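# Three arms lay a duct in a trench and close covers

## Task

Put the duct into the trench that has covers, then close both covers. It only counts if the duct and both covers stay in place with no robot holding them. At the end, open the grippers and move the arms away.

## Robot and tools

Robots: three identical i2rt Big YAM arms named arm1, arm2 and arm3. Each has six joints, a two-finger gripper and a wrist camera. With joints 1 and 6 at 0 and the hand level and pointing ahead, the wrist camera rides on top of the hand and looks toward the fingertips. The hand reaches roughly 1.0 m from the joint-1 axis. The room camera cam_high is fixed, not on any arm. The wrist cameras are arm1_cam_wrist, arm2_cam_wrist and arm3_cam_wrist.

Frames: one shared scene frame, origin on the floor, +z up. The hand point is midway between the fingertips. The hand's z axis runs along the fingers and its y axis is the direction the fingers open and close. The robots' foot poses are never printed. The calls themselves only use joint values, not Cartesian poses.

execute_actions: the argument "actions" is a list holding one action or nothing. An empty list only returns the robot states and images. An action is an object keyed by robot name ("arm1", "arm2", "arm3"). Each robot gets its own "joints" object of absolute joint targets by name, not offsets. Any subset of joints may be given. Units and ranges:
- joint1_rad -2.879 to 2.879 (tolerance ±0.045). Turns the whole arm about its foot, positive counter-clockwise seen from above. At 0 the arm extends the way its foot faces.
- joint2_rad 0 to 3.141 (±0.14). Shoulder. At 0 the upper arm lies roughly level pointing back; increasing it raises the arm and then brings it forward.
- joint3_rad 0 to 3.019 (±0.09). Elbow. At 0 the forearm is folded onto the upper arm; larger values open it.
- joint4_rad -1.692 to 1.57 (±0.055). Hand pitch; positive tilts the fingers up.
- joint5_rad -1.57 to 1.57 (±0.03). Hand yaw; positive swings it to the arm's right.
- joint6_rad -2.094 to 2.094 (±0.035). Hand roll; positive is clockwise when viewed from behind the hand.
- gripper_m 0 to 0.093 (±0.003), the fingertip gap in metres. Grip force tops out near 50 to 62 N per pad, lower on some grippers.
All motions in an action start at once and may finish at different times. One action runs at most 15 s. The joints move at different speeds, so the hand can sweep a wide path between postures. A joint or robot not named keeps its earlier target and may still push toward it. An unknown key or an out-of-range number rejects the whole call and nothing moves. "cameras" is an optional list of camera names or ["all"]; leaving it out or null means all, [] means none. Images come from the end of the call, ordered as listed on the "pictures" line.

Reading results: joint_status tells how each commanded motion ended. "off_target": the joint settled away from its target and may still push. "contact_stop" or "time_out": the joint now holds where it stopped; after "time_out" it may keep a target up to 0.375, 0.375, 0.113, 0.225, 0.075 and 0.3 rad (joints 1 to 6) away and continue pushing, and it will go there if the way clears. "joint command not followed", usually with a "cause:" line, means a safety check blocked that arm's joint targets; its gripper target still runs. Blocked joints show "not_followed", and the arm may retry those targets with later actions until new, acceptable targets are sent. on_its_own lists what the call did not command; "held at" is the target held, not the actual position. To relieve a pushing joint, command its reported position. A very small change from the current position may not move a joint. A joint carrying a load sags over time. If a result reports a stop, the rest of that reply's execute_actions, wait and finished_scene calls are skipped.

wait: "seconds" from 0 to 10; commands nothing new and returns the same state and images as an empty action.

zoom_image: "camera" (one of the four names) and "region" [x0, y0, x1, y1] in pixels of that camera's latest full image, origin top-left, at most 504 by 504. Only cameras with full images in the latest result can be zoomed.

finished_scene: "scene" is the number of the current scene. It ends the scene after the last command has been held and cannot be undone; its result says whether the goal was met and gives the next task. Replying without any tool call ends everything.

Hazards: the arms do not stop on contact and keep pushing, possibly hard. Robots pressing hard against each other fails the task and ends the run; a hard hit may too. No state line reports robot-robot contact, and the anti-collision check can be late and ignores fingers, gripper housings and wrist cameras. Objects touching robots do not count. Knocking anything out of the work area or onto the floor fails. Drops, slips, slams and hard pushes lower the outcome. Loose objects may occasionally get a brief shove. Arms act independently: a stopped arm does not pause the others. Holding loads or pushing heats motors: a MOTOR HOT line appears from 85 °C; at 100 °C an OVER-TEMPERATURE FAULT drops that arm until it cools, and its unmet keys read "limit_stop_at_motor_heat" (resend those targets). Fewer seconds of robot motion is better.

Each tool is called after "Request:" as a command line: name --argument value for each argument, lists and objects as JSON in quotes; but a table of rows of numbers goes row by row, as --pt "numbers of a row", without its own name.

## Session

Request:
execute_actions --actions '[]'

Scene clock: 0.00 s.
arm1.joint_positions: joint1_rad=+0.031 joint2_rad=+0.559 joint3_rad=+1.384 joint4_rad=-1.366 joint5_rad=-0.025 joint6_rad=-0.447 gripper_m=+0.094
arm1.joint_status: not commanded
arm1.hand: x=-0.7610 y=-0.0643 z=+1.5156 quat_wxyz=(-0.480, +0.197, -0.849, +0.104) (m; scene frame)
arm2.joint_positions: joint1_rad=+0.059 joint2_rad=+0.500 joint3_rad=+1.446 joint4_rad=-1.254 joint5_rad=-0.083 joint6_rad=+0.491 gripper_m=+0.094
arm2.joint_status: not commanded
arm2.hand: x=+0.0126 y=-0.3624 z=+1.3376 quat_wxyz=(-0.263, +0.447, -0.677, -0.523) (m; scene frame)
arm3.joint_positions: joint1_rad=+0.367 joint2_rad=+0.492 joint3_rad=+1.362 joint4_rad=-1.351 joint5_rad=+0.278 joint6_rad=+0.065 gripper_m=+0.094
arm3.joint_status: not commanded
arm3.hand: x=+0.7882 y=-0.1166 z=+1.4652 quat_wxyz=(-0.007, +0.847, +0.052, -0.528) (m; scene frame)
pictures: arm1_cam_wrist, arm2_cam_wrist, arm3_cam_wrist, cam_high
Images, in order (width x height): arm1_cam_wrist 672x504, arm2_cam_wrist 672x504, arm3_cam_wrist 672x504, cam_high 672x504.

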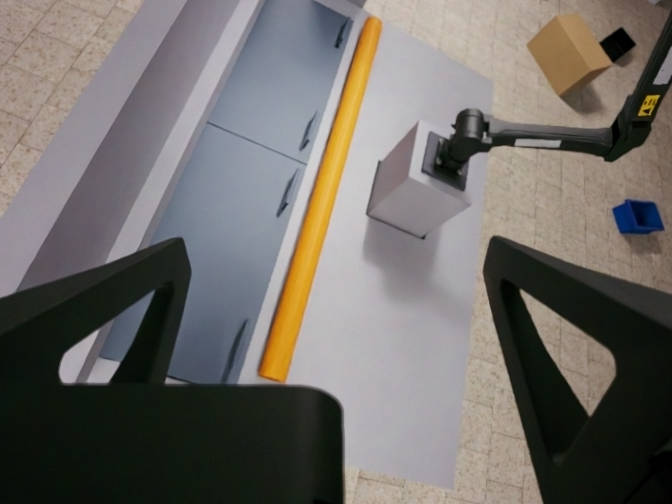

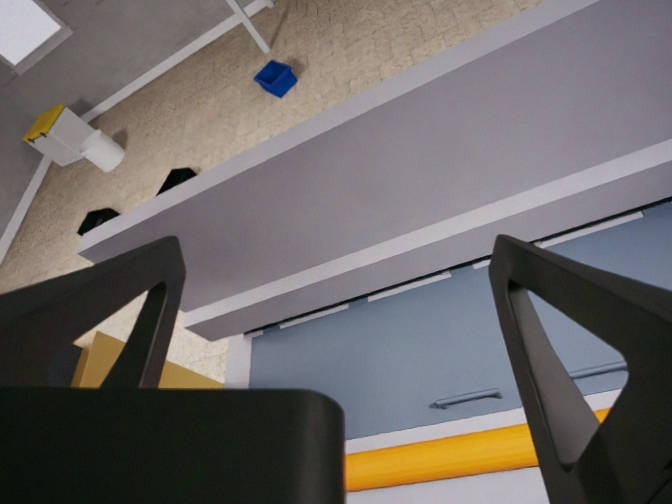

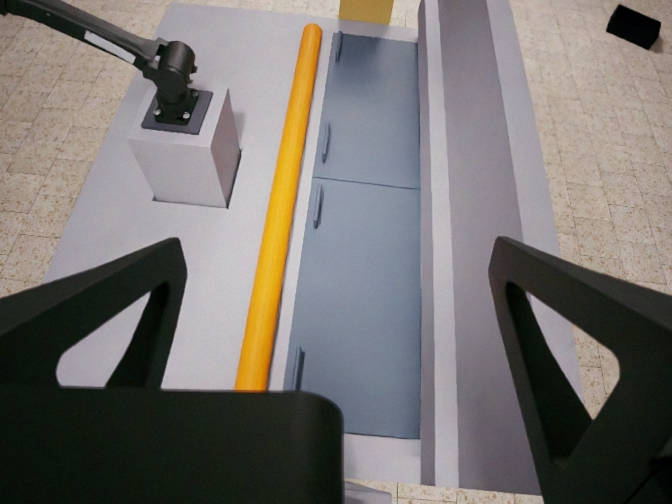

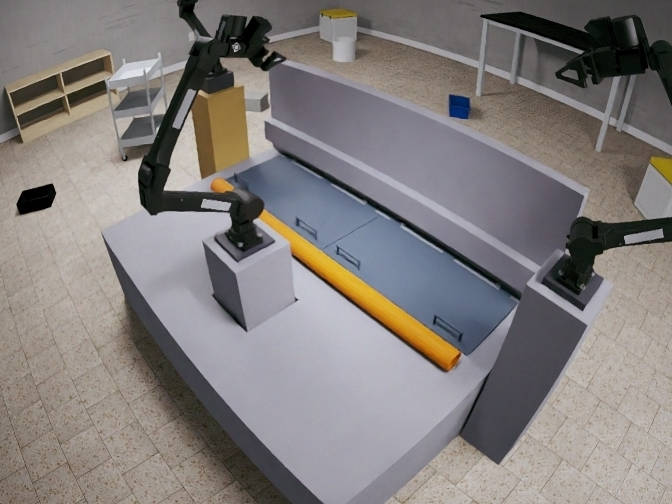

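Request:
zoom_image --camera "cam_high" --region '[180, 60, 620, 400]'

Request:
zoom_image --camera "arm3_cam_wrist" --region '[200, 0, 520, 460]'

Request:
zoom_image --camera "arm2_cam_wrist" --region '[180, 200, 672, 504]'

Region (180, 60, 620, 400) of cam_high's 672x504 image, scaled by 1.145, with more detail than that image has; it fills the top 389 rows of this view, and the rest is white.

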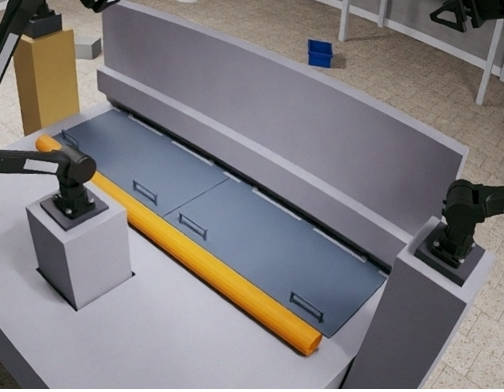

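Region (200, 0, 520, 460) of arm3_cam_wrist's 672x504 image, scaled by 1.096, with more detail than that image has; it fills the left 351 columns of this view, and the rest is white.

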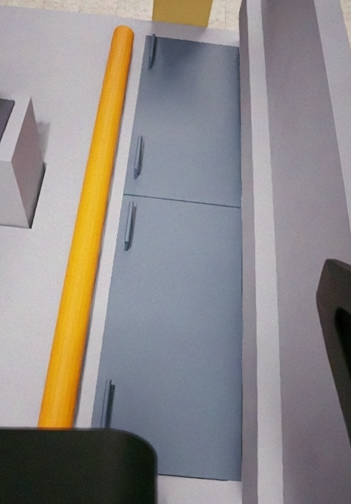

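Region (180, 200, 672, 504) of arm2_cam_wrist's 672x504 image, scaled by 1.024, with more detail than that image has; it fills the top 311 rows of this view, and the rest is white.

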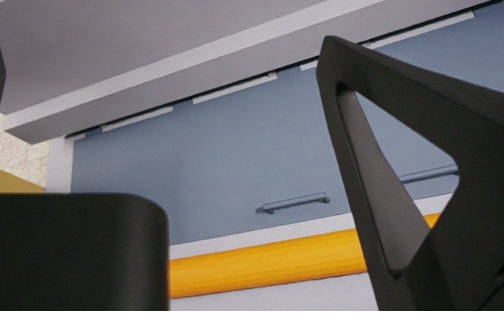

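Request:
execute_actions --actions '[{"arm1":{"joints":{"joint5_rad":0,"joint6_rad":0,"joint1_rad":0}},"arm2":{"joints":{"joint5_rad":0,"joint6_rad":0,"joint1_rad":0}},"arm3":{"joints":{"joint5_rad":0,"joint6_rad":0,"joint1_rad":0}}}]' --cameras '[]'

Request:
execute_actions --actions '[{"arm1":{"joints":{"joint4_rad":-1.0}},"arm2":{"joints":{"joint3_rad":1.0}},"arm3":{"joints":{"joint2_rad":0.9}}}]' --cameras '["all"]'

Scene clock: 2.17 s.
arm1.joint_positions: joint1_rad=+0.009 joint2_rad=+0.559 joint3_rad=+1.384 joint4_rad=-1.366 joint5_rad=-0.002 joint6_rad=-0.012 gripper_m=+0.094
arm1.joint_status: all done
arm1.hand: x=-0.7610 y=-0.0729 z=+1.5156 quat_wxyz=(-0.491, -0.006, -0.871, +0.013) (m; scene frame)
arm2.joint_positions: joint1_rad=+0.005 joint2_rad=+0.500 joint3_rad=+1.446 joint4_rad=-1.254 joint5_rad=-0.003 joint6_rad=+0.014 gripper_m=+0.094
arm2.joint_status: all done
arm2.hand: x=+0.0360 y=-0.3614 z=+1.3374 quat_wxyz=(-0.414, +0.563, -0.584, -0.413) (m; scene frame)
arm3.joint_positions: joint1_rad=+0.005 joint2_rad=+0.492 joint3_rad=+1.362 joint4_rad=-1.351 joint5_rad=+0.005 joint6_rad=+0.013 gripper_m=+0.094
arm3.joint_status: all done
arm3.hand: x=+0.7877 y=-0.0966 z=+1.4621 quat_wxyz=(+0.001, +0.854, -0.009, -0.520) (m; scene frame)
pictures: none
No camera images: the call's "cameras" was empty. Leave "cameras" out to get every camera's image.

Scene clock: 3.50 s.
arm1.joint_positions: joint1_rad=+0.009 joint2_rad=+0.559 joint3_rad=+1.384 joint4_rad=-1.018 joint5_rad=-0.002 joint6_rad=-0.011 gripper_m=+0.094
arm1.joint_status: all done
arm1.hand: x=-0.7302 y=-0.0733 z=+1.5949 quat_wxyz=(-0.634, -0.005, -0.773, +0.016) (m; scene frame)
arm2.joint_positions: joint1_rad=+0.005 joint2_rad=+0.507 joint3_rad=+0.991 joint4_rad=-1.254 joint5_rad=-0.003 joint6_rad=+0.014 gripper_m=+0.094
arm2.joint_status: all done
arm2.hand: x=+0.0367 y=-0.3062 z=+1.1098 quat_wxyz=(-0.270, +0.641, -0.665, -0.271) (m; scene frame)
arm3.joint_positions: joint1_rad=+0.005 joint2_rad=+0.906 joint3_rad=+1.362 joint4_rad=-1.351 joint5_rad=+0.005 joint6_rad=+0.013 gripper_m=+0.094
arm3.joint_status: all done
arm3.hand: x=+0.6336 y=-0.0962 z=+1.3623 quat_wxyz=(+0.000, +0.943, -0.009, -0.333) (m; scene frame)
pictures: arm1_cam_wrist, arm2_cam_wrist, arm3_cam_wrist, cam_high
Images, in order (width x height): arm1_cam_wrist 672x504, arm2_cam_wrist 672x504, arm3_cam_wrist 672x504, cam_high 672x504.

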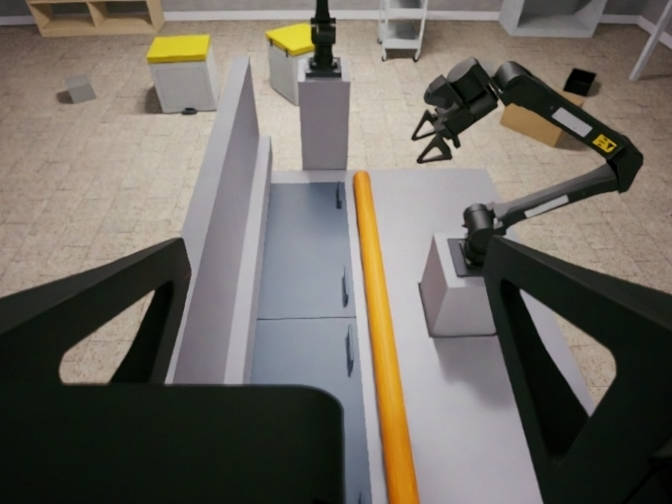

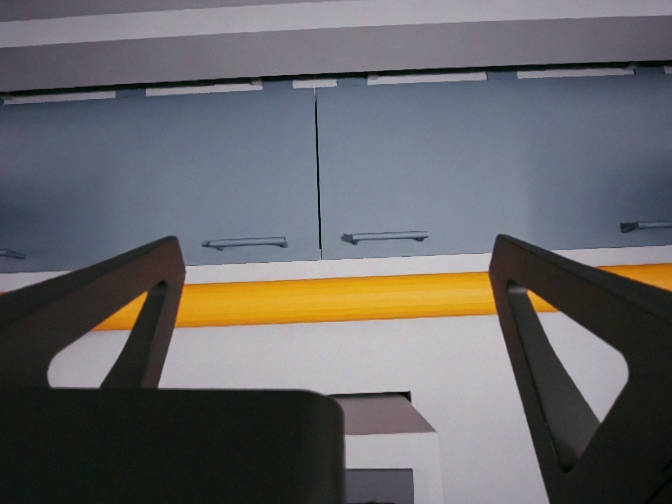

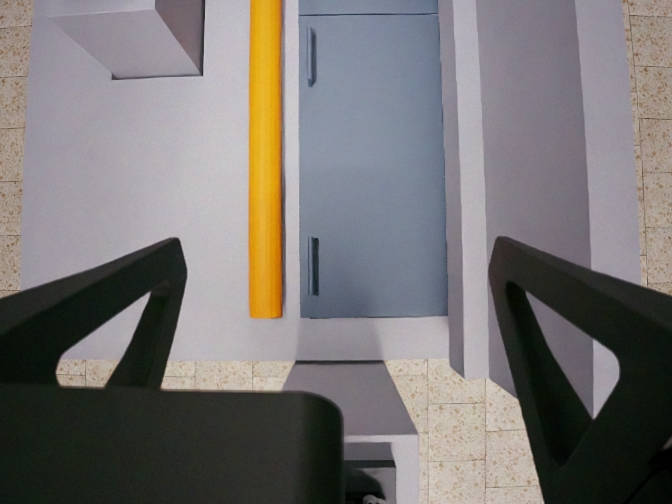

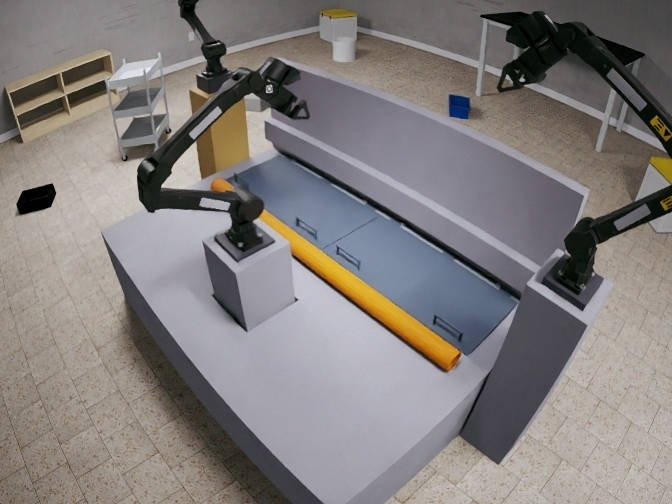

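Request:
execute_actions --actions '[{"arm1":{"joints":{"joint1_rad":-0.191,"joint2_rad":2.058,"joint3_rad":0.798,"joint4_rad":-0.311,"joint6_rad":-0.232}},"arm2":{"joints":{"joint1_rad":0.124,"joint2_rad":1.267,"joint3_rad":0.718,"joint4_rad":-1.008,"joint6_rad":1.67}},"arm3":{"joints":{"joint1_rad":0.154,"joint2_rad":1.868,"joint3_rad":0.751,"joint4_rad":-0.454,"joint6_rad":0.144}}}]'

Scene clock: 7.80 s.
arm1.joint_positions: joint1_rad=-0.186 joint2_rad=+2.047 joint3_rad=+0.796 joint4_rad=-0.322 joint5_rad=-0.001 joint6_rad=-0.221 gripper_m=+0.094
arm1.joint_status: all done
arm1.hand: x=-0.6053 y=-0.1559 z=+0.7997 quat_wxyz=(+0.003, -0.003, -1.000, +0.003) (m; scene frame)
arm2.joint_positions: joint1_rad=+0.122 joint2_rad=+1.263 joint3_rad=+0.710 joint4_rad=-1.023 joint5_rad=-0.002 joint6_rad=+1.656 gripper_m=+0.094
arm2.joint_status: all done
arm2.hand: x=+0.0029 y=-0.2550 z=+0.7943 quat_wxyz=(+0.002, +0.004, -1.000, +0.010) (m; scene frame)
arm3.joint_positions: joint1_rad=+0.155 joint2_rad=+1.850 joint3_rad=+0.747 joint4_rad=-0.465 joint5_rad=+0.003 joint6_rad=+0.131 gripper_m=+0.094
arm3.joint_status: all done
arm3.hand: x=+0.6090 y=-0.1521 z=+0.8049 quat_wxyz=(+0.000, +1.000, +0.007, -0.004) (m; scene frame)
pictures: arm1_cam_wrist, arm2_cam_wrist, arm3_cam_wrist, cam_high
Images, in order (width x height): arm1_cam_wrist 672x504, arm2_cam_wrist 672x504, arm3_cam_wrist 672x504, cam_high 672x504.

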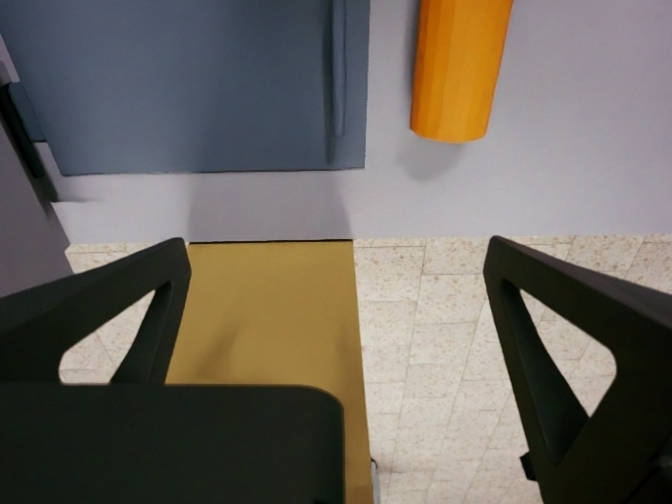

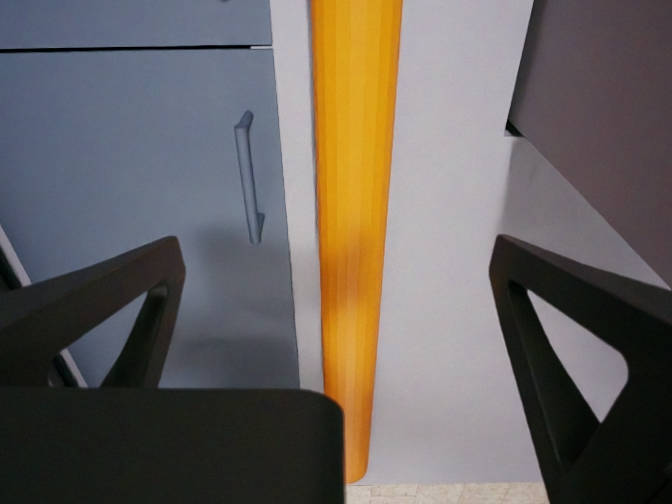

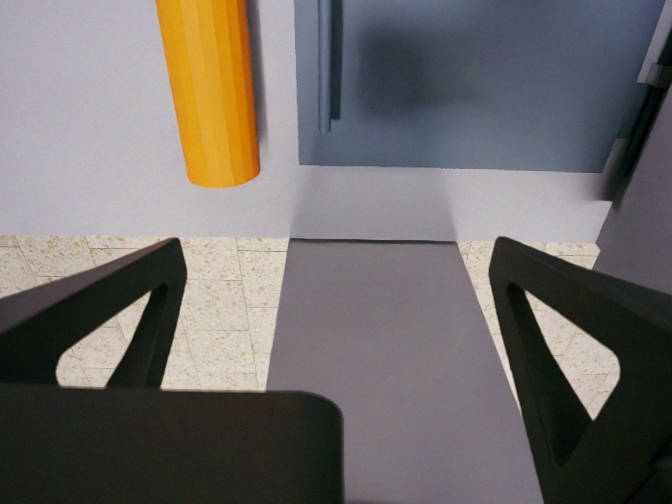

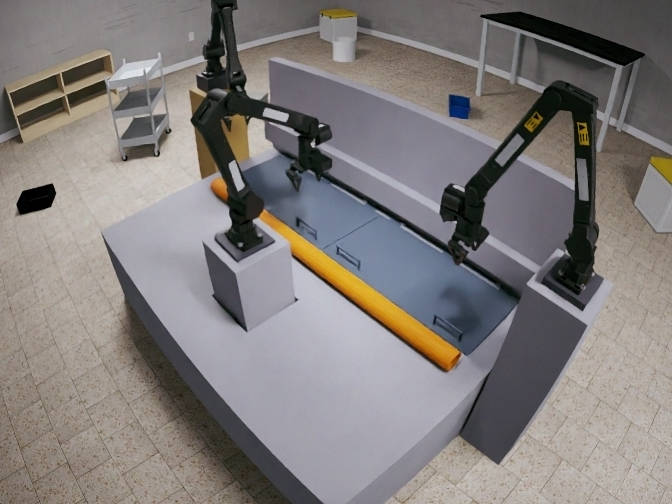

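Request:
execute_actions --actions '[{"arm1":{"joints":{"joint1_rad":-0.208,"joint2_rad":2.837,"joint3_rad":1.163,"joint4_rad":0.113,"joint6_rad":-0.25,"gripper_m":0.06}},"arm2":{"joints":{"joint1_rad":0.047,"joint2_rad":1.735,"joint3_rad":0.505,"joint4_rad":-0.317,"joint6_rad":1.58}},"arm3":{"joints":{"joint1_rad":0.193,"joint2_rad":2.68,"joint3_rad":1.038,"joint4_rad":0.077,"joint6_rad":0.19,"gripper_m":0.06}}}]'

Scene clock: 11.03 s.
arm1.joint_positions: joint1_rad=-0.199 joint2_rad=+2.852 joint3_rad=+1.160 joint4_rad=+0.104 joint5_rad=-0.001 joint6_rad=-0.239 gripper_m=+0.060
arm1.joint_status: all done
arm1.hand: x=-0.6287 y=-0.1576 z=+0.5208 quat_wxyz=(+0.011, -0.001, -1.000, +0.001) (m; scene frame)
arm2.joint_positions: joint1_rad=+0.048 joint2_rad=+1.727 joint3_rad=+0.493 joint4_rad=-0.332 joint5_rad=-0.002 joint6_rad=+1.594 gripper_m=+0.094
arm2.joint_status: all done
arm2.hand: x=+0.0247 y=-0.2767 z=+0.6166 quat_wxyz=(+0.002, -0.002, -1.000, +0.005) (m; scene frame)
arm3.joint_positions: joint1_rad=+0.190 joint2_rad=+2.687 joint3_rad=+1.032 joint4_rad=+0.067 joint5_rad=+0.003 joint6_rad=+0.178 gripper_m=+0.060
arm3.joint_status: all done
arm3.hand: x=+0.6185 y=-0.1639 z=+0.5250 quat_wxyz=(-0.002, +1.000, +0.002, +0.006) (m; scene frame)
pictures: arm1_cam_wrist, arm2_cam_wrist, arm3_cam_wrist, cam_high
Images, in order (width x height): arm1_cam_wrist 672x504, arm2_cam_wrist 672x504, arm3_cam_wrist 672x504, cam_high 672x504.

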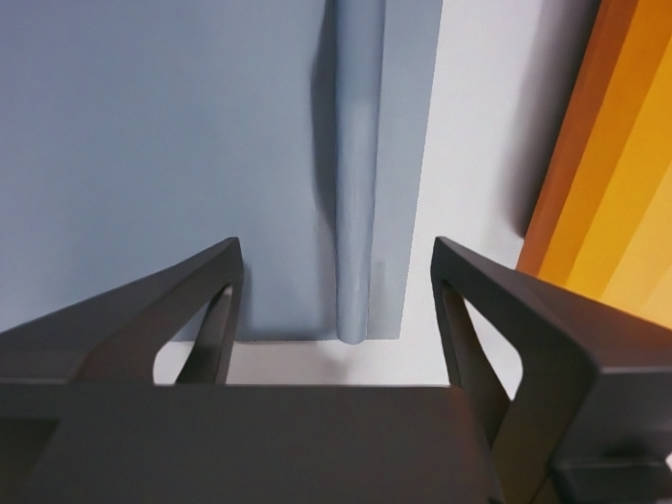

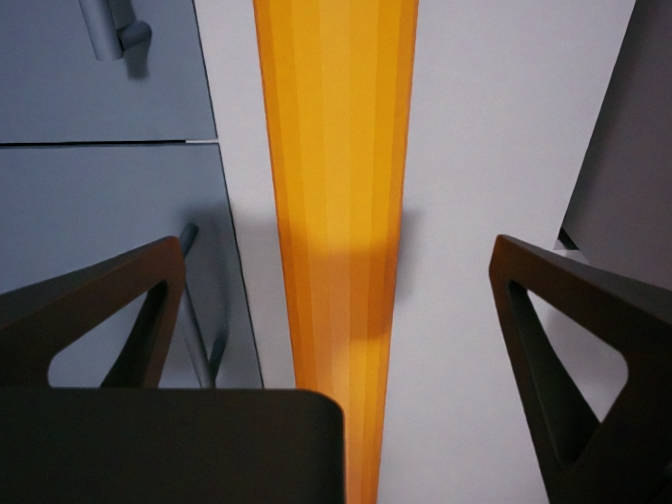

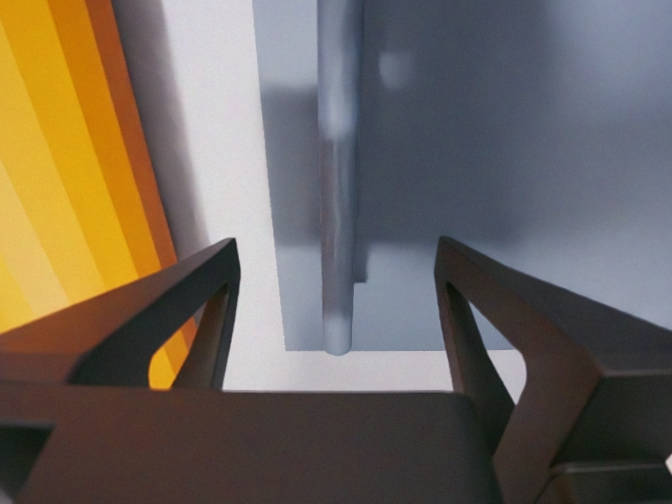

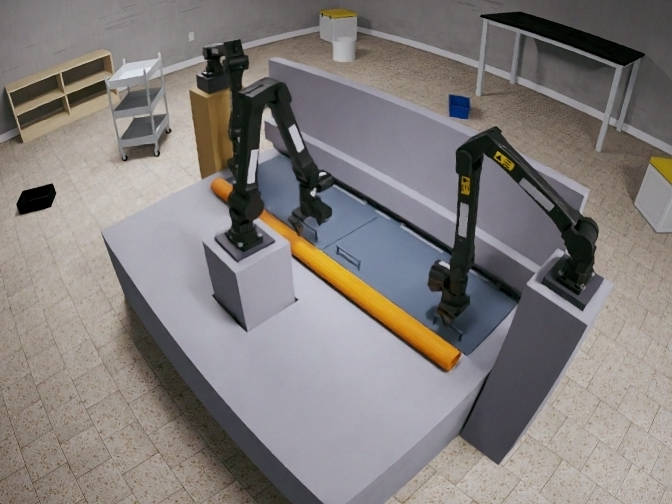

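Request:
execute_actions --actions '[{"arm1":{"joints":{"joint1_rad":-0.217,"joint2_rad":2.897,"joint3_rad":1.236,"joint4_rad":0.104}},"arm2":{"joints":{"joint2_rad":2.003,"joint3_rad":0.515,"joint4_rad":-0.048}},"arm3":{"joints":{"joint2_rad":2.75,"joint3_rad":1.092,"joint4_rad":0.103}}}]'

Scene clock: 12.70 s.
arm1.joint_positions: joint1_rad=-0.207 joint2_rad=+2.864 joint3_rad=+1.239 joint4_rad=+0.104 joint5_rad=-0.001 joint6_rad=-0.239 gripper_m=+0.060
arm1.joint_status: all done
arm1.hand: x=-0.5882 y=-0.1707 z=+0.5142 quat_wxyz=(-0.022, -0.004, -1.000, +0.009) (m; scene frame)
arm2.joint_positions: joint1_rad=+0.048 joint2_rad=+2.003 joint3_rad=+0.508 joint4_rad=-0.063 joint5_rad=-0.002 joint6_rad=+1.593 gripper_m=+0.094
arm2.joint_status: all done
arm2.hand: x=+0.0245 y=-0.2786 z=+0.5483 quat_wxyz=(+0.002, -0.002, -1.000, +0.001) (m; scene frame)
arm3.joint_positions: joint1_rad=+0.190 joint2_rad=+2.723 joint3_rad=+1.093 joint4_rad=+0.095 joint5_rad=+0.003 joint6_rad=+0.178 gripper_m=+0.060
arm3.joint_status: all done
arm3.hand: x=+0.5925 y=-0.1687 z=+0.5113 quat_wxyz=(+0.003, +1.000, +0.002, -0.020) (m; scene frame)
pictures: arm1_cam_wrist, arm2_cam_wrist, arm3_cam_wrist, cam_high
Images, in order (width x height): arm1_cam_wrist 672x504, arm2_cam_wrist 672x504, arm3_cam_wrist 672x504, cam_high 672x504.

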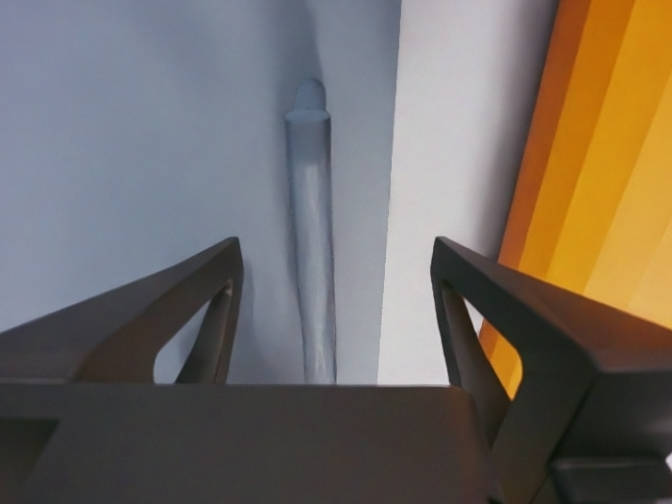

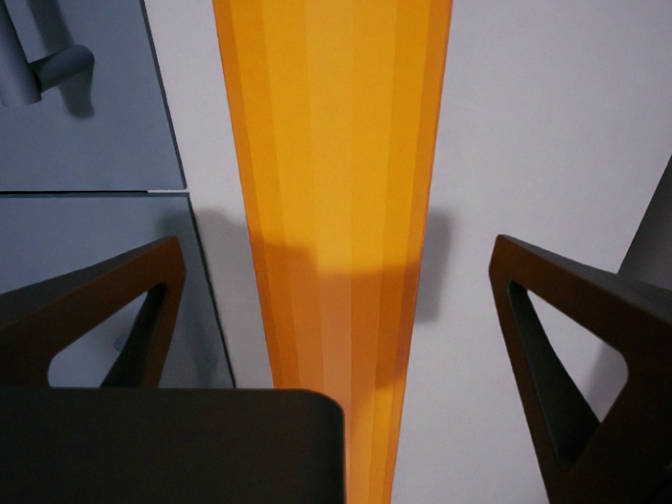

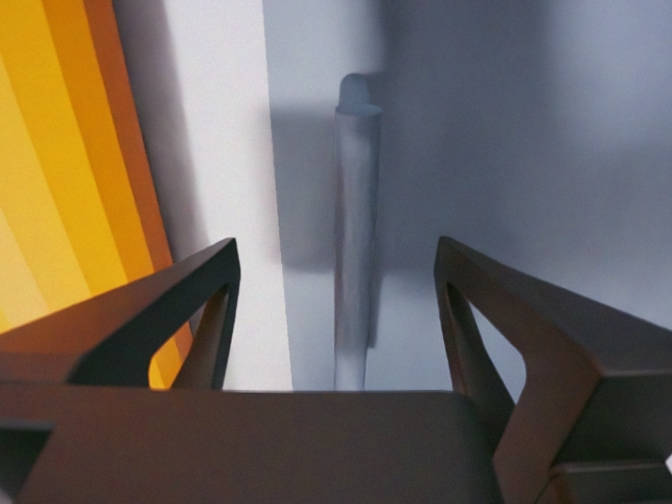

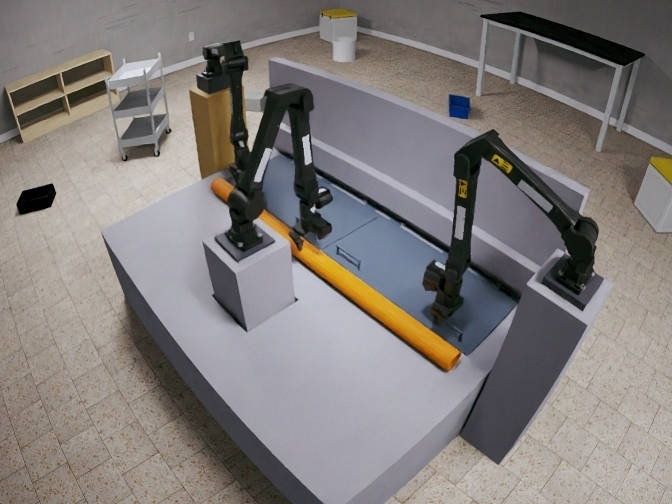

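Request:
execute_actions --actions '[{"arm1":{"joints":{"joint2_rad":2.942}},"arm2":{"joints":{"joint2_rad":2.225,"joint3_rad":0.562,"joint4_rad":0.12}},"arm3":{"joints":{"joint2_rad":2.785}}}]'

Scene clock: 13.83 s.
arm1.joint_positions: joint1_rad=-0.207 joint2_rad=+2.925 joint3_rad=+1.239 joint4_rad=+0.104 joint5_rad=-0.001 joint6_rad=-0.239 gripper_m=+0.060
arm1.joint_status: all done
arm1.hand: x=-0.6237 y=-0.1619 z=+0.4926 quat_wxyz=(+0.008, -0.004, -1.000, +0.002) (m; scene frame)
arm2.joint_positions: joint1_rad=+0.048 joint2_rad=+2.246 joint3_rad=+0.532 joint4_rad=+0.080 joint5_rad=-0.004 joint6_rad=+1.592 gripper_m=+0.094
arm2.joint_status: all done
arm2.hand: x=+0.0246 y=-0.3124 z=+0.4897 quat_wxyz=(+0.003, -0.001, -0.999, +0.039) (m; scene frame)
arm3.joint_positions: joint1_rad=+0.190 joint2_rad=+2.766 joint3_rad=+1.093 joint4_rad=+0.095 joint5_rad=+0.003 joint6_rad=+0.178 gripper_m=+0.060
arm3.joint_status: all done
arm3.hand: x=+0.6153 y=-0.1645 z=+0.4963 quat_wxyz=(-0.001, +1.000, +0.002, +0.001) (m; scene frame)
pictures: arm1_cam_wrist, arm2_cam_wrist, arm3_cam_wrist, cam_high
Images, in order (width x height): arm1_cam_wrist 672x504, arm2_cam_wrist 672x504, arm3_cam_wrist 672x504, cam_high 672x504.

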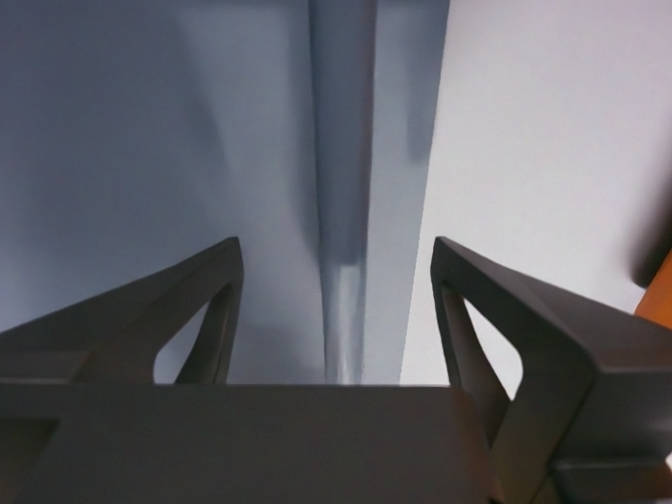

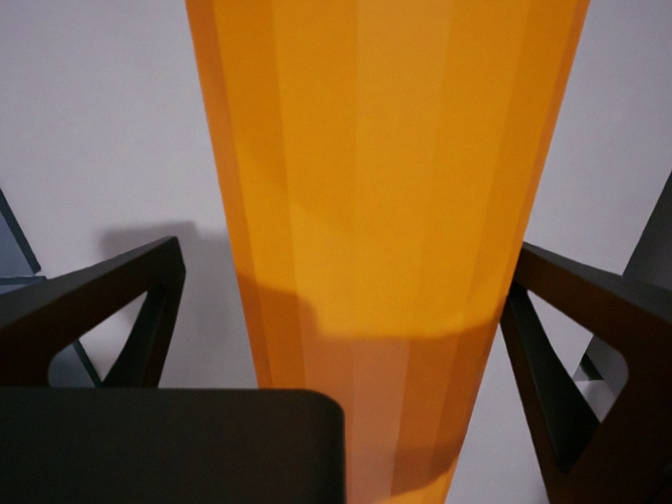

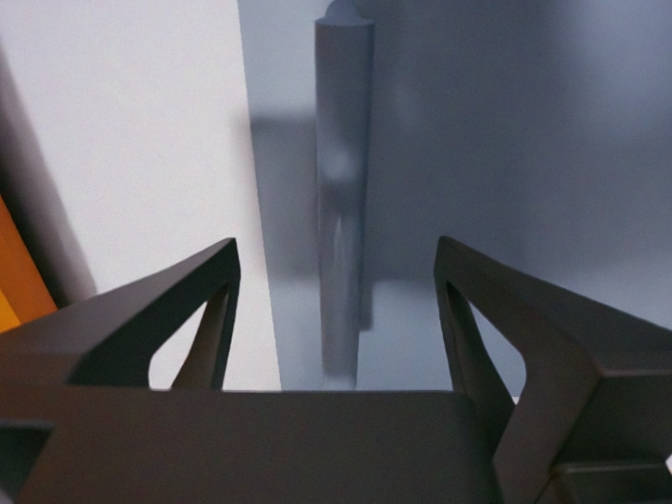

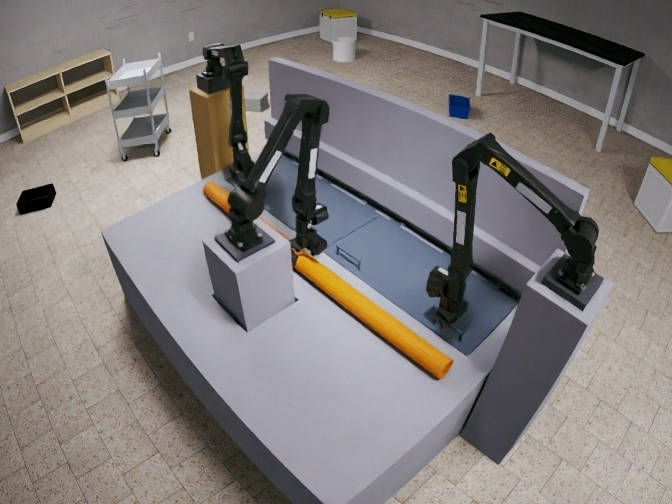

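Request:
execute_actions --actions '[{"arm1":{"joints":{"gripper_m":0.0}},"arm2":{"joints":{"gripper_m":0.04}},"arm3":{"joints":{"gripper_m":0.0}}}]'

Scene clock: 15.23 s.
arm1.joint_positions: joint1_rad=-0.210 joint2_rad=+2.925 joint3_rad=+1.240 joint4_rad=+0.104 joint5_rad=+0.004 joint6_rad=-0.249 gripper_m=+0.010
arm1.joint_status: gripper_m off_target (ended at +0.010, target +0.000)
arm1.hand: x=-0.6237 y=-0.1638 z=+0.4926 quat_wxyz=(+0.008, -0.001, -1.000, +0.004) (m; scene frame)
arm2.joint_positions: joint1_rad=+0.048 joint2_rad=+2.246 joint3_rad=+0.524 joint4_rad=+0.080 joint5_rad=-0.003 joint6_rad=+1.589 gripper_m=+0.074
arm2.joint_status: gripper_m off_target (ended at +0.074, target +0.040)
arm2.hand: x=+0.0248 y=-0.3173 z=+0.4903 quat_wxyz=(+0.002, +0.000, -0.999, +0.043) (m; scene frame)
arm3.joint_positions: joint1_rad=+0.190 joint2_rad=+2.766 joint3_rad=+1.093 joint4_rad=+0.096 joint5_rad=+0.007 joint6_rad=+0.180 gripper_m=+0.010
arm3.joint_status: gripper_m off_target (ended at +0.010, target +0.000)
arm3.hand: x=+0.6150 y=-0.1638 z=+0.4963 quat_wxyz=(-0.003, +1.000, +0.000, +0.000) (m; scene frame)
pictures: arm1_cam_wrist, arm2_cam_wrist, arm3_cam_wrist, cam_high
Images, in order (width x height): arm1_cam_wrist 672x504, arm2_cam_wrist 672x504, arm3_cam_wrist 672x504, cam_high 672x504.

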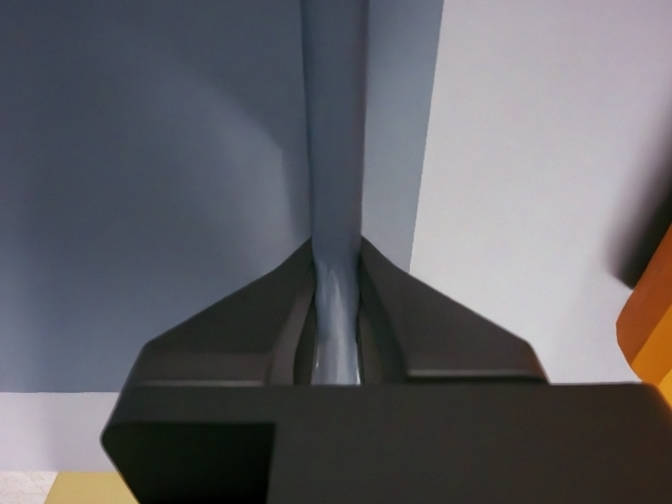

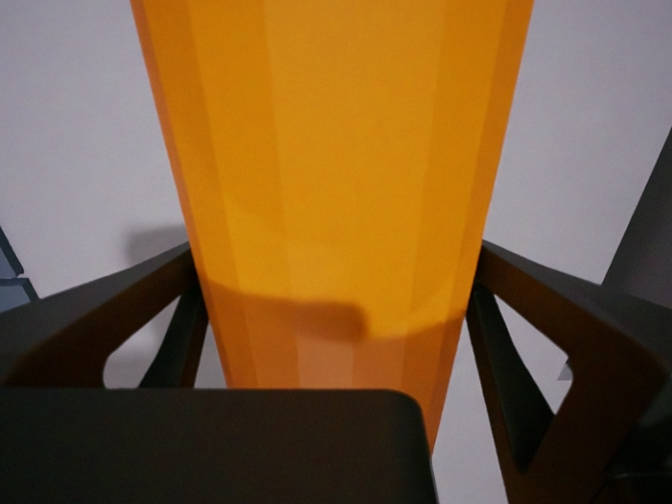

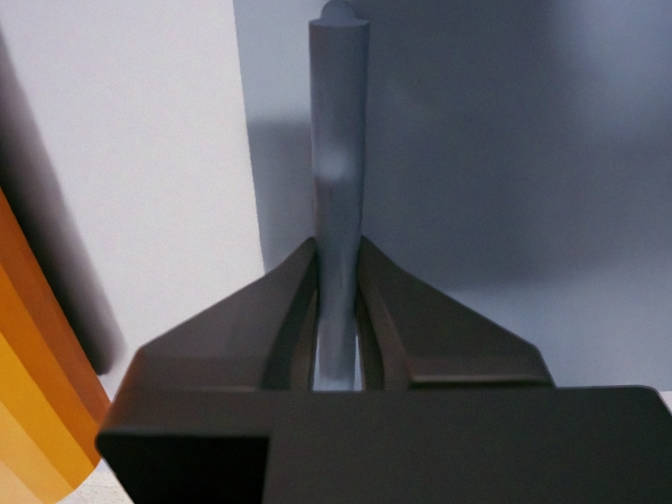

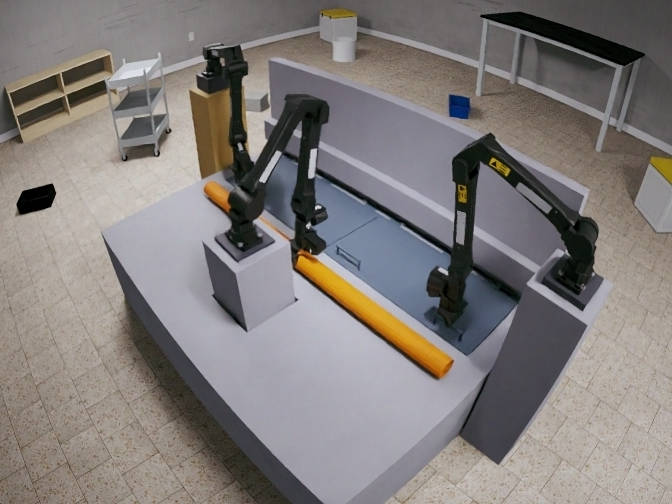

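Request:
execute_actions --actions '[{"arm1":{"joints":{"joint1_rad":-0.175,"joint2_rad":2.635,"joint3_rad":1.01,"joint4_rad":0.06,"joint5_rad":-0.2,"joint6_rad":-0.21}},"arm2":{"joints":{"joint2_rad":2.07,"joint3_rad":0.48,"joint4_rad":0.09}},"arm3":{"joints":{"joint1_rad":0.157,"joint2_rad":2.462,"joint3_rad":0.901,"joint4_rad":0.0,"joint5_rad":0.2,"joint6_rad":0.145}}}]'

Scene clock: 18.03 s.
arm1.joint_positions: joint1_rad=-0.218 joint2_rad=+2.701 joint3_rad=+1.037 joint4_rad=+0.077 joint5_rad=-0.146 joint6_rad=-0.254 gripper_m=+0.010
arm1.joint_status: joint5_rad time_out (moved -0.151 of -0.204); joint6_rad time_out (moved -0.006 of +0.039); the others done
arm1.on_its_own: joint5_rad reads -0.146 and still pushes toward -0.200 since a time_out; joint6_rad reads -0.254 and still pushes toward -0.210 since a time_out
arm1.hand: x=-0.6237 y=-0.1394 z=+0.5784 quat_wxyz=(-0.008, -0.003, -0.998, -0.069) (m; scene frame)
arm2.joint_positions: joint1_rad=+0.048 joint2_rad=+2.104 joint3_rad=+0.484 joint4_rad=+0.084 joint5_rad=-0.003 joint6_rad=+1.589 gripper_m=+0.074
arm2.joint_status: all done
arm2.hand: x=+0.0244 y=-0.2903 z=+0.5241 quat_wxyz=(+0.003, +0.000, -1.000, -0.010) (m; scene frame)
arm3.joint_positions: joint1_rad=+0.192 joint2_rad=+2.525 joint3_rad=+0.924 joint4_rad=+0.018 joint5_rad=+0.148 joint6_rad=+0.172 gripper_m=+0.010
arm3.joint_status: joint5_rad time_out (moved +0.141 of +0.193); the others done
arm3.on_its_own: joint5_rad reads +0.148 and still pushes toward +0.200 since a time_out
arm3.hand: x=+0.6144 y=-0.1401 z=+0.5841 quat_wxyz=(-0.072, +0.997, +0.006, -0.009) (m; scene frame)
pictures: arm1_cam_wrist, arm2_cam_wrist, arm3_cam_wrist, cam_high
Images, in order (width x height): arm1_cam_wrist 672x504, arm2_cam_wrist 672x504, arm3_cam_wrist 672x504, cam_high 672x504.

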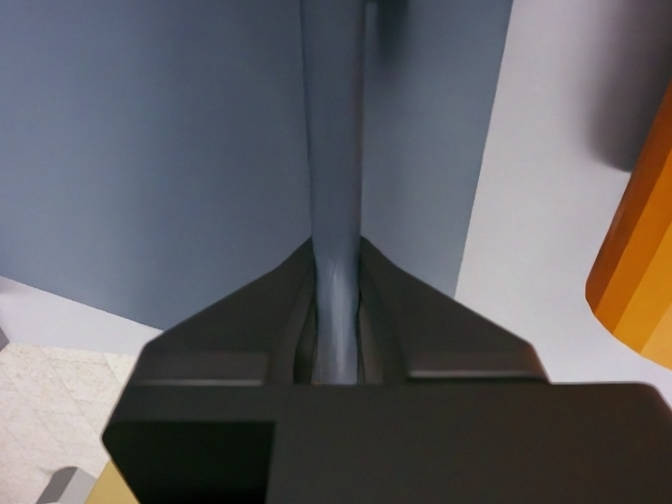

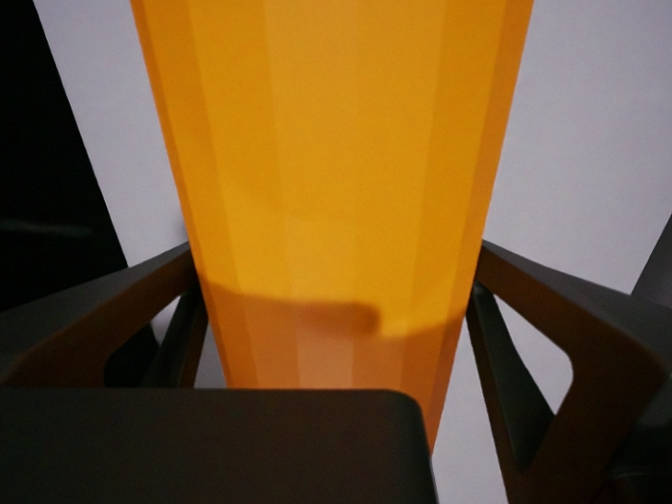

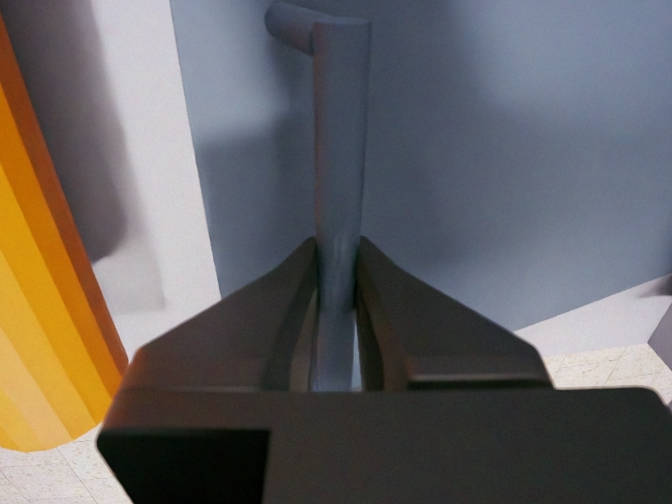

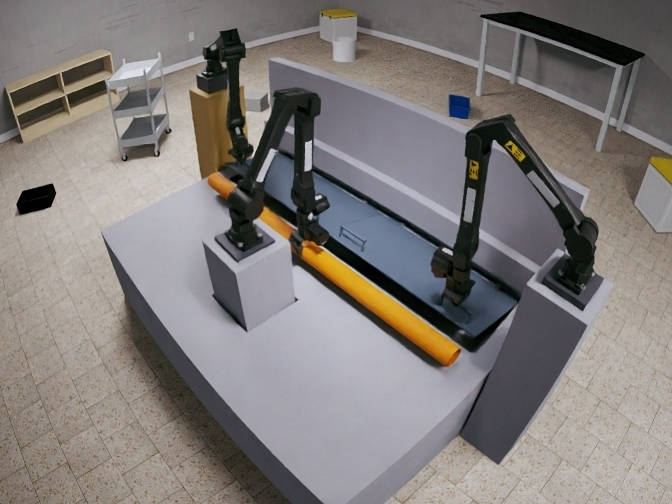

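Request:
execute_actions --actions '[{"arm1":{"joints":{"joint1_rad":-0.05,"joint2_rad":2.375,"joint3_rad":0.835,"joint4_rad":0.005,"joint5_rad":-0.16,"joint6_rad":-0.095}},"arm3":{"joints":{"joint1_rad":0.022,"joint2_rad":2.19,"joint3_rad":0.778,"joint4_rad":-0.128,"joint5_rad":0.16,"joint6_rad":0.02}}}]'

Scene clock: 21.17 s.
arm1.joint_positions: joint1_rad=-0.065 joint2_rad=+2.443 joint3_rad=+0.849 joint4_rad=+0.021 joint5_rad=-0.126 joint6_rad=-0.111 gripper_m=+0.010
arm1.joint_status: joint5_rad time_out (moved +0.021 of -0.014); the others done
arm1.on_its_own: joint5_rad reads -0.126 and still pushes toward -0.160 since a time_out
arm1.hand: x=-0.6252 y=-0.0878 z=+0.6675 quat_wxyz=(-0.003, +0.002, -0.998, -0.059) (m; scene frame)
arm2.joint_positions: joint1_rad=+0.048 joint2_rad=+2.104 joint3_rad=+0.484 joint4_rad=+0.084 joint5_rad=-0.003 joint6_rad=+1.589 gripper_m=+0.074
arm2.joint_status: not commanded
arm2.hand: x=+0.0244 y=-0.2903 z=+0.5241 quat_wxyz=(+0.003, +0.000, -1.000, -0.010) (m; scene frame)
arm3.joint_positions: joint1_rad=+0.037 joint2_rad=+2.252 joint3_rad=+0.789 joint4_rad=-0.108 joint5_rad=+0.123 joint6_rad=+0.034 gripper_m=+0.010
arm3.joint_status: joint5_rad time_out (moved -0.025 of +0.012); the others done
arm3.on_its_own: joint5_rad reads +0.123 and still pushes toward +0.160 since a time_out
arm3.hand: x=+0.6145 y=-0.0890 z=+0.6732 quat_wxyz=(-0.060, +0.998, -0.003, -0.004) (m; scene frame)
pictures: arm1_cam_wrist, arm2_cam_wrist, arm3_cam_wrist, cam_high
Images, in order (width x height): arm1_cam_wrist 672x504, arm2_cam_wrist 672x504, arm3_cam_wrist 672x504, cam_high 672x504.

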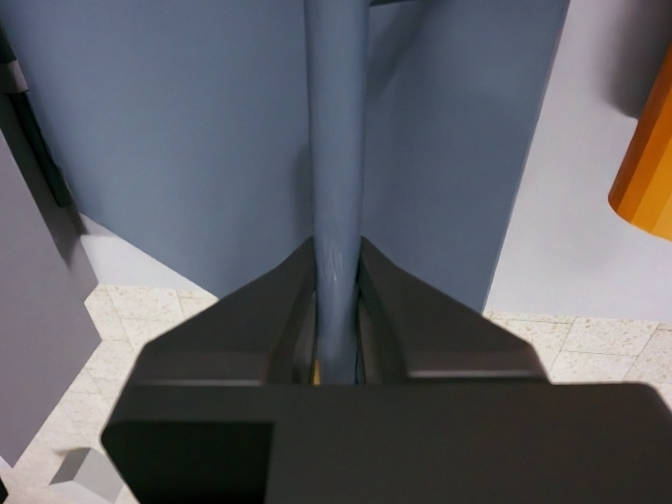

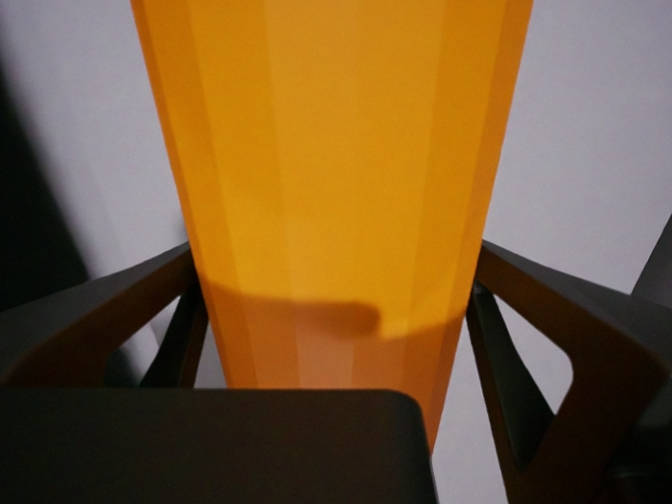

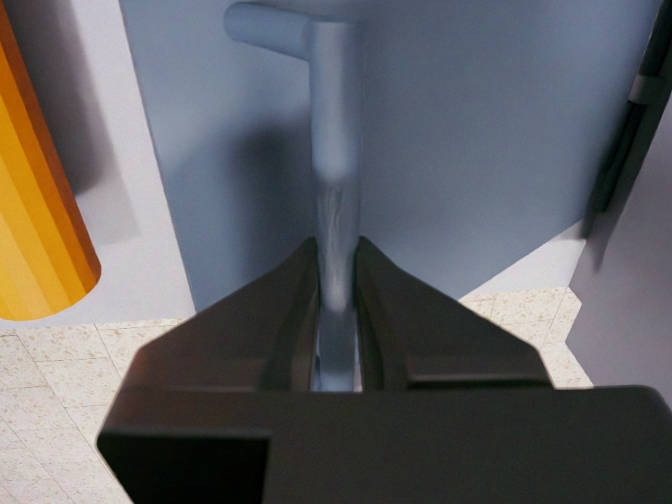

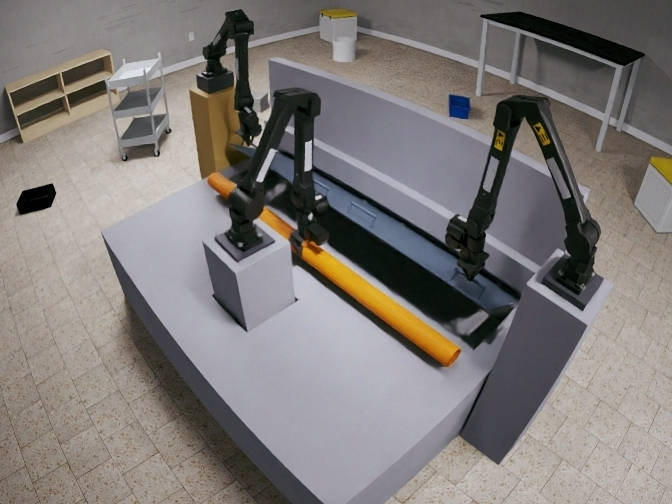

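Request:
zoom_image --camera "cam_high" --region '[320, 180, 560, 380]'

Region (320, 180, 560, 380) of cam_high's 672x504 image, scaled by 2.100, with more detail than that image has.

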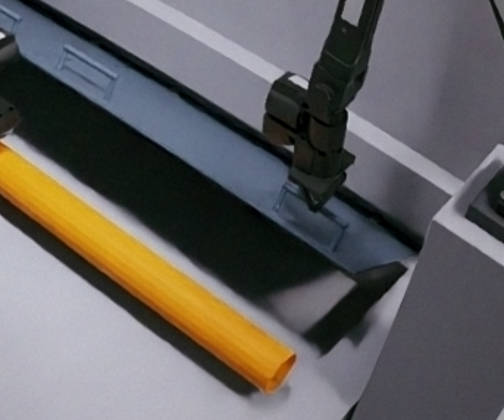

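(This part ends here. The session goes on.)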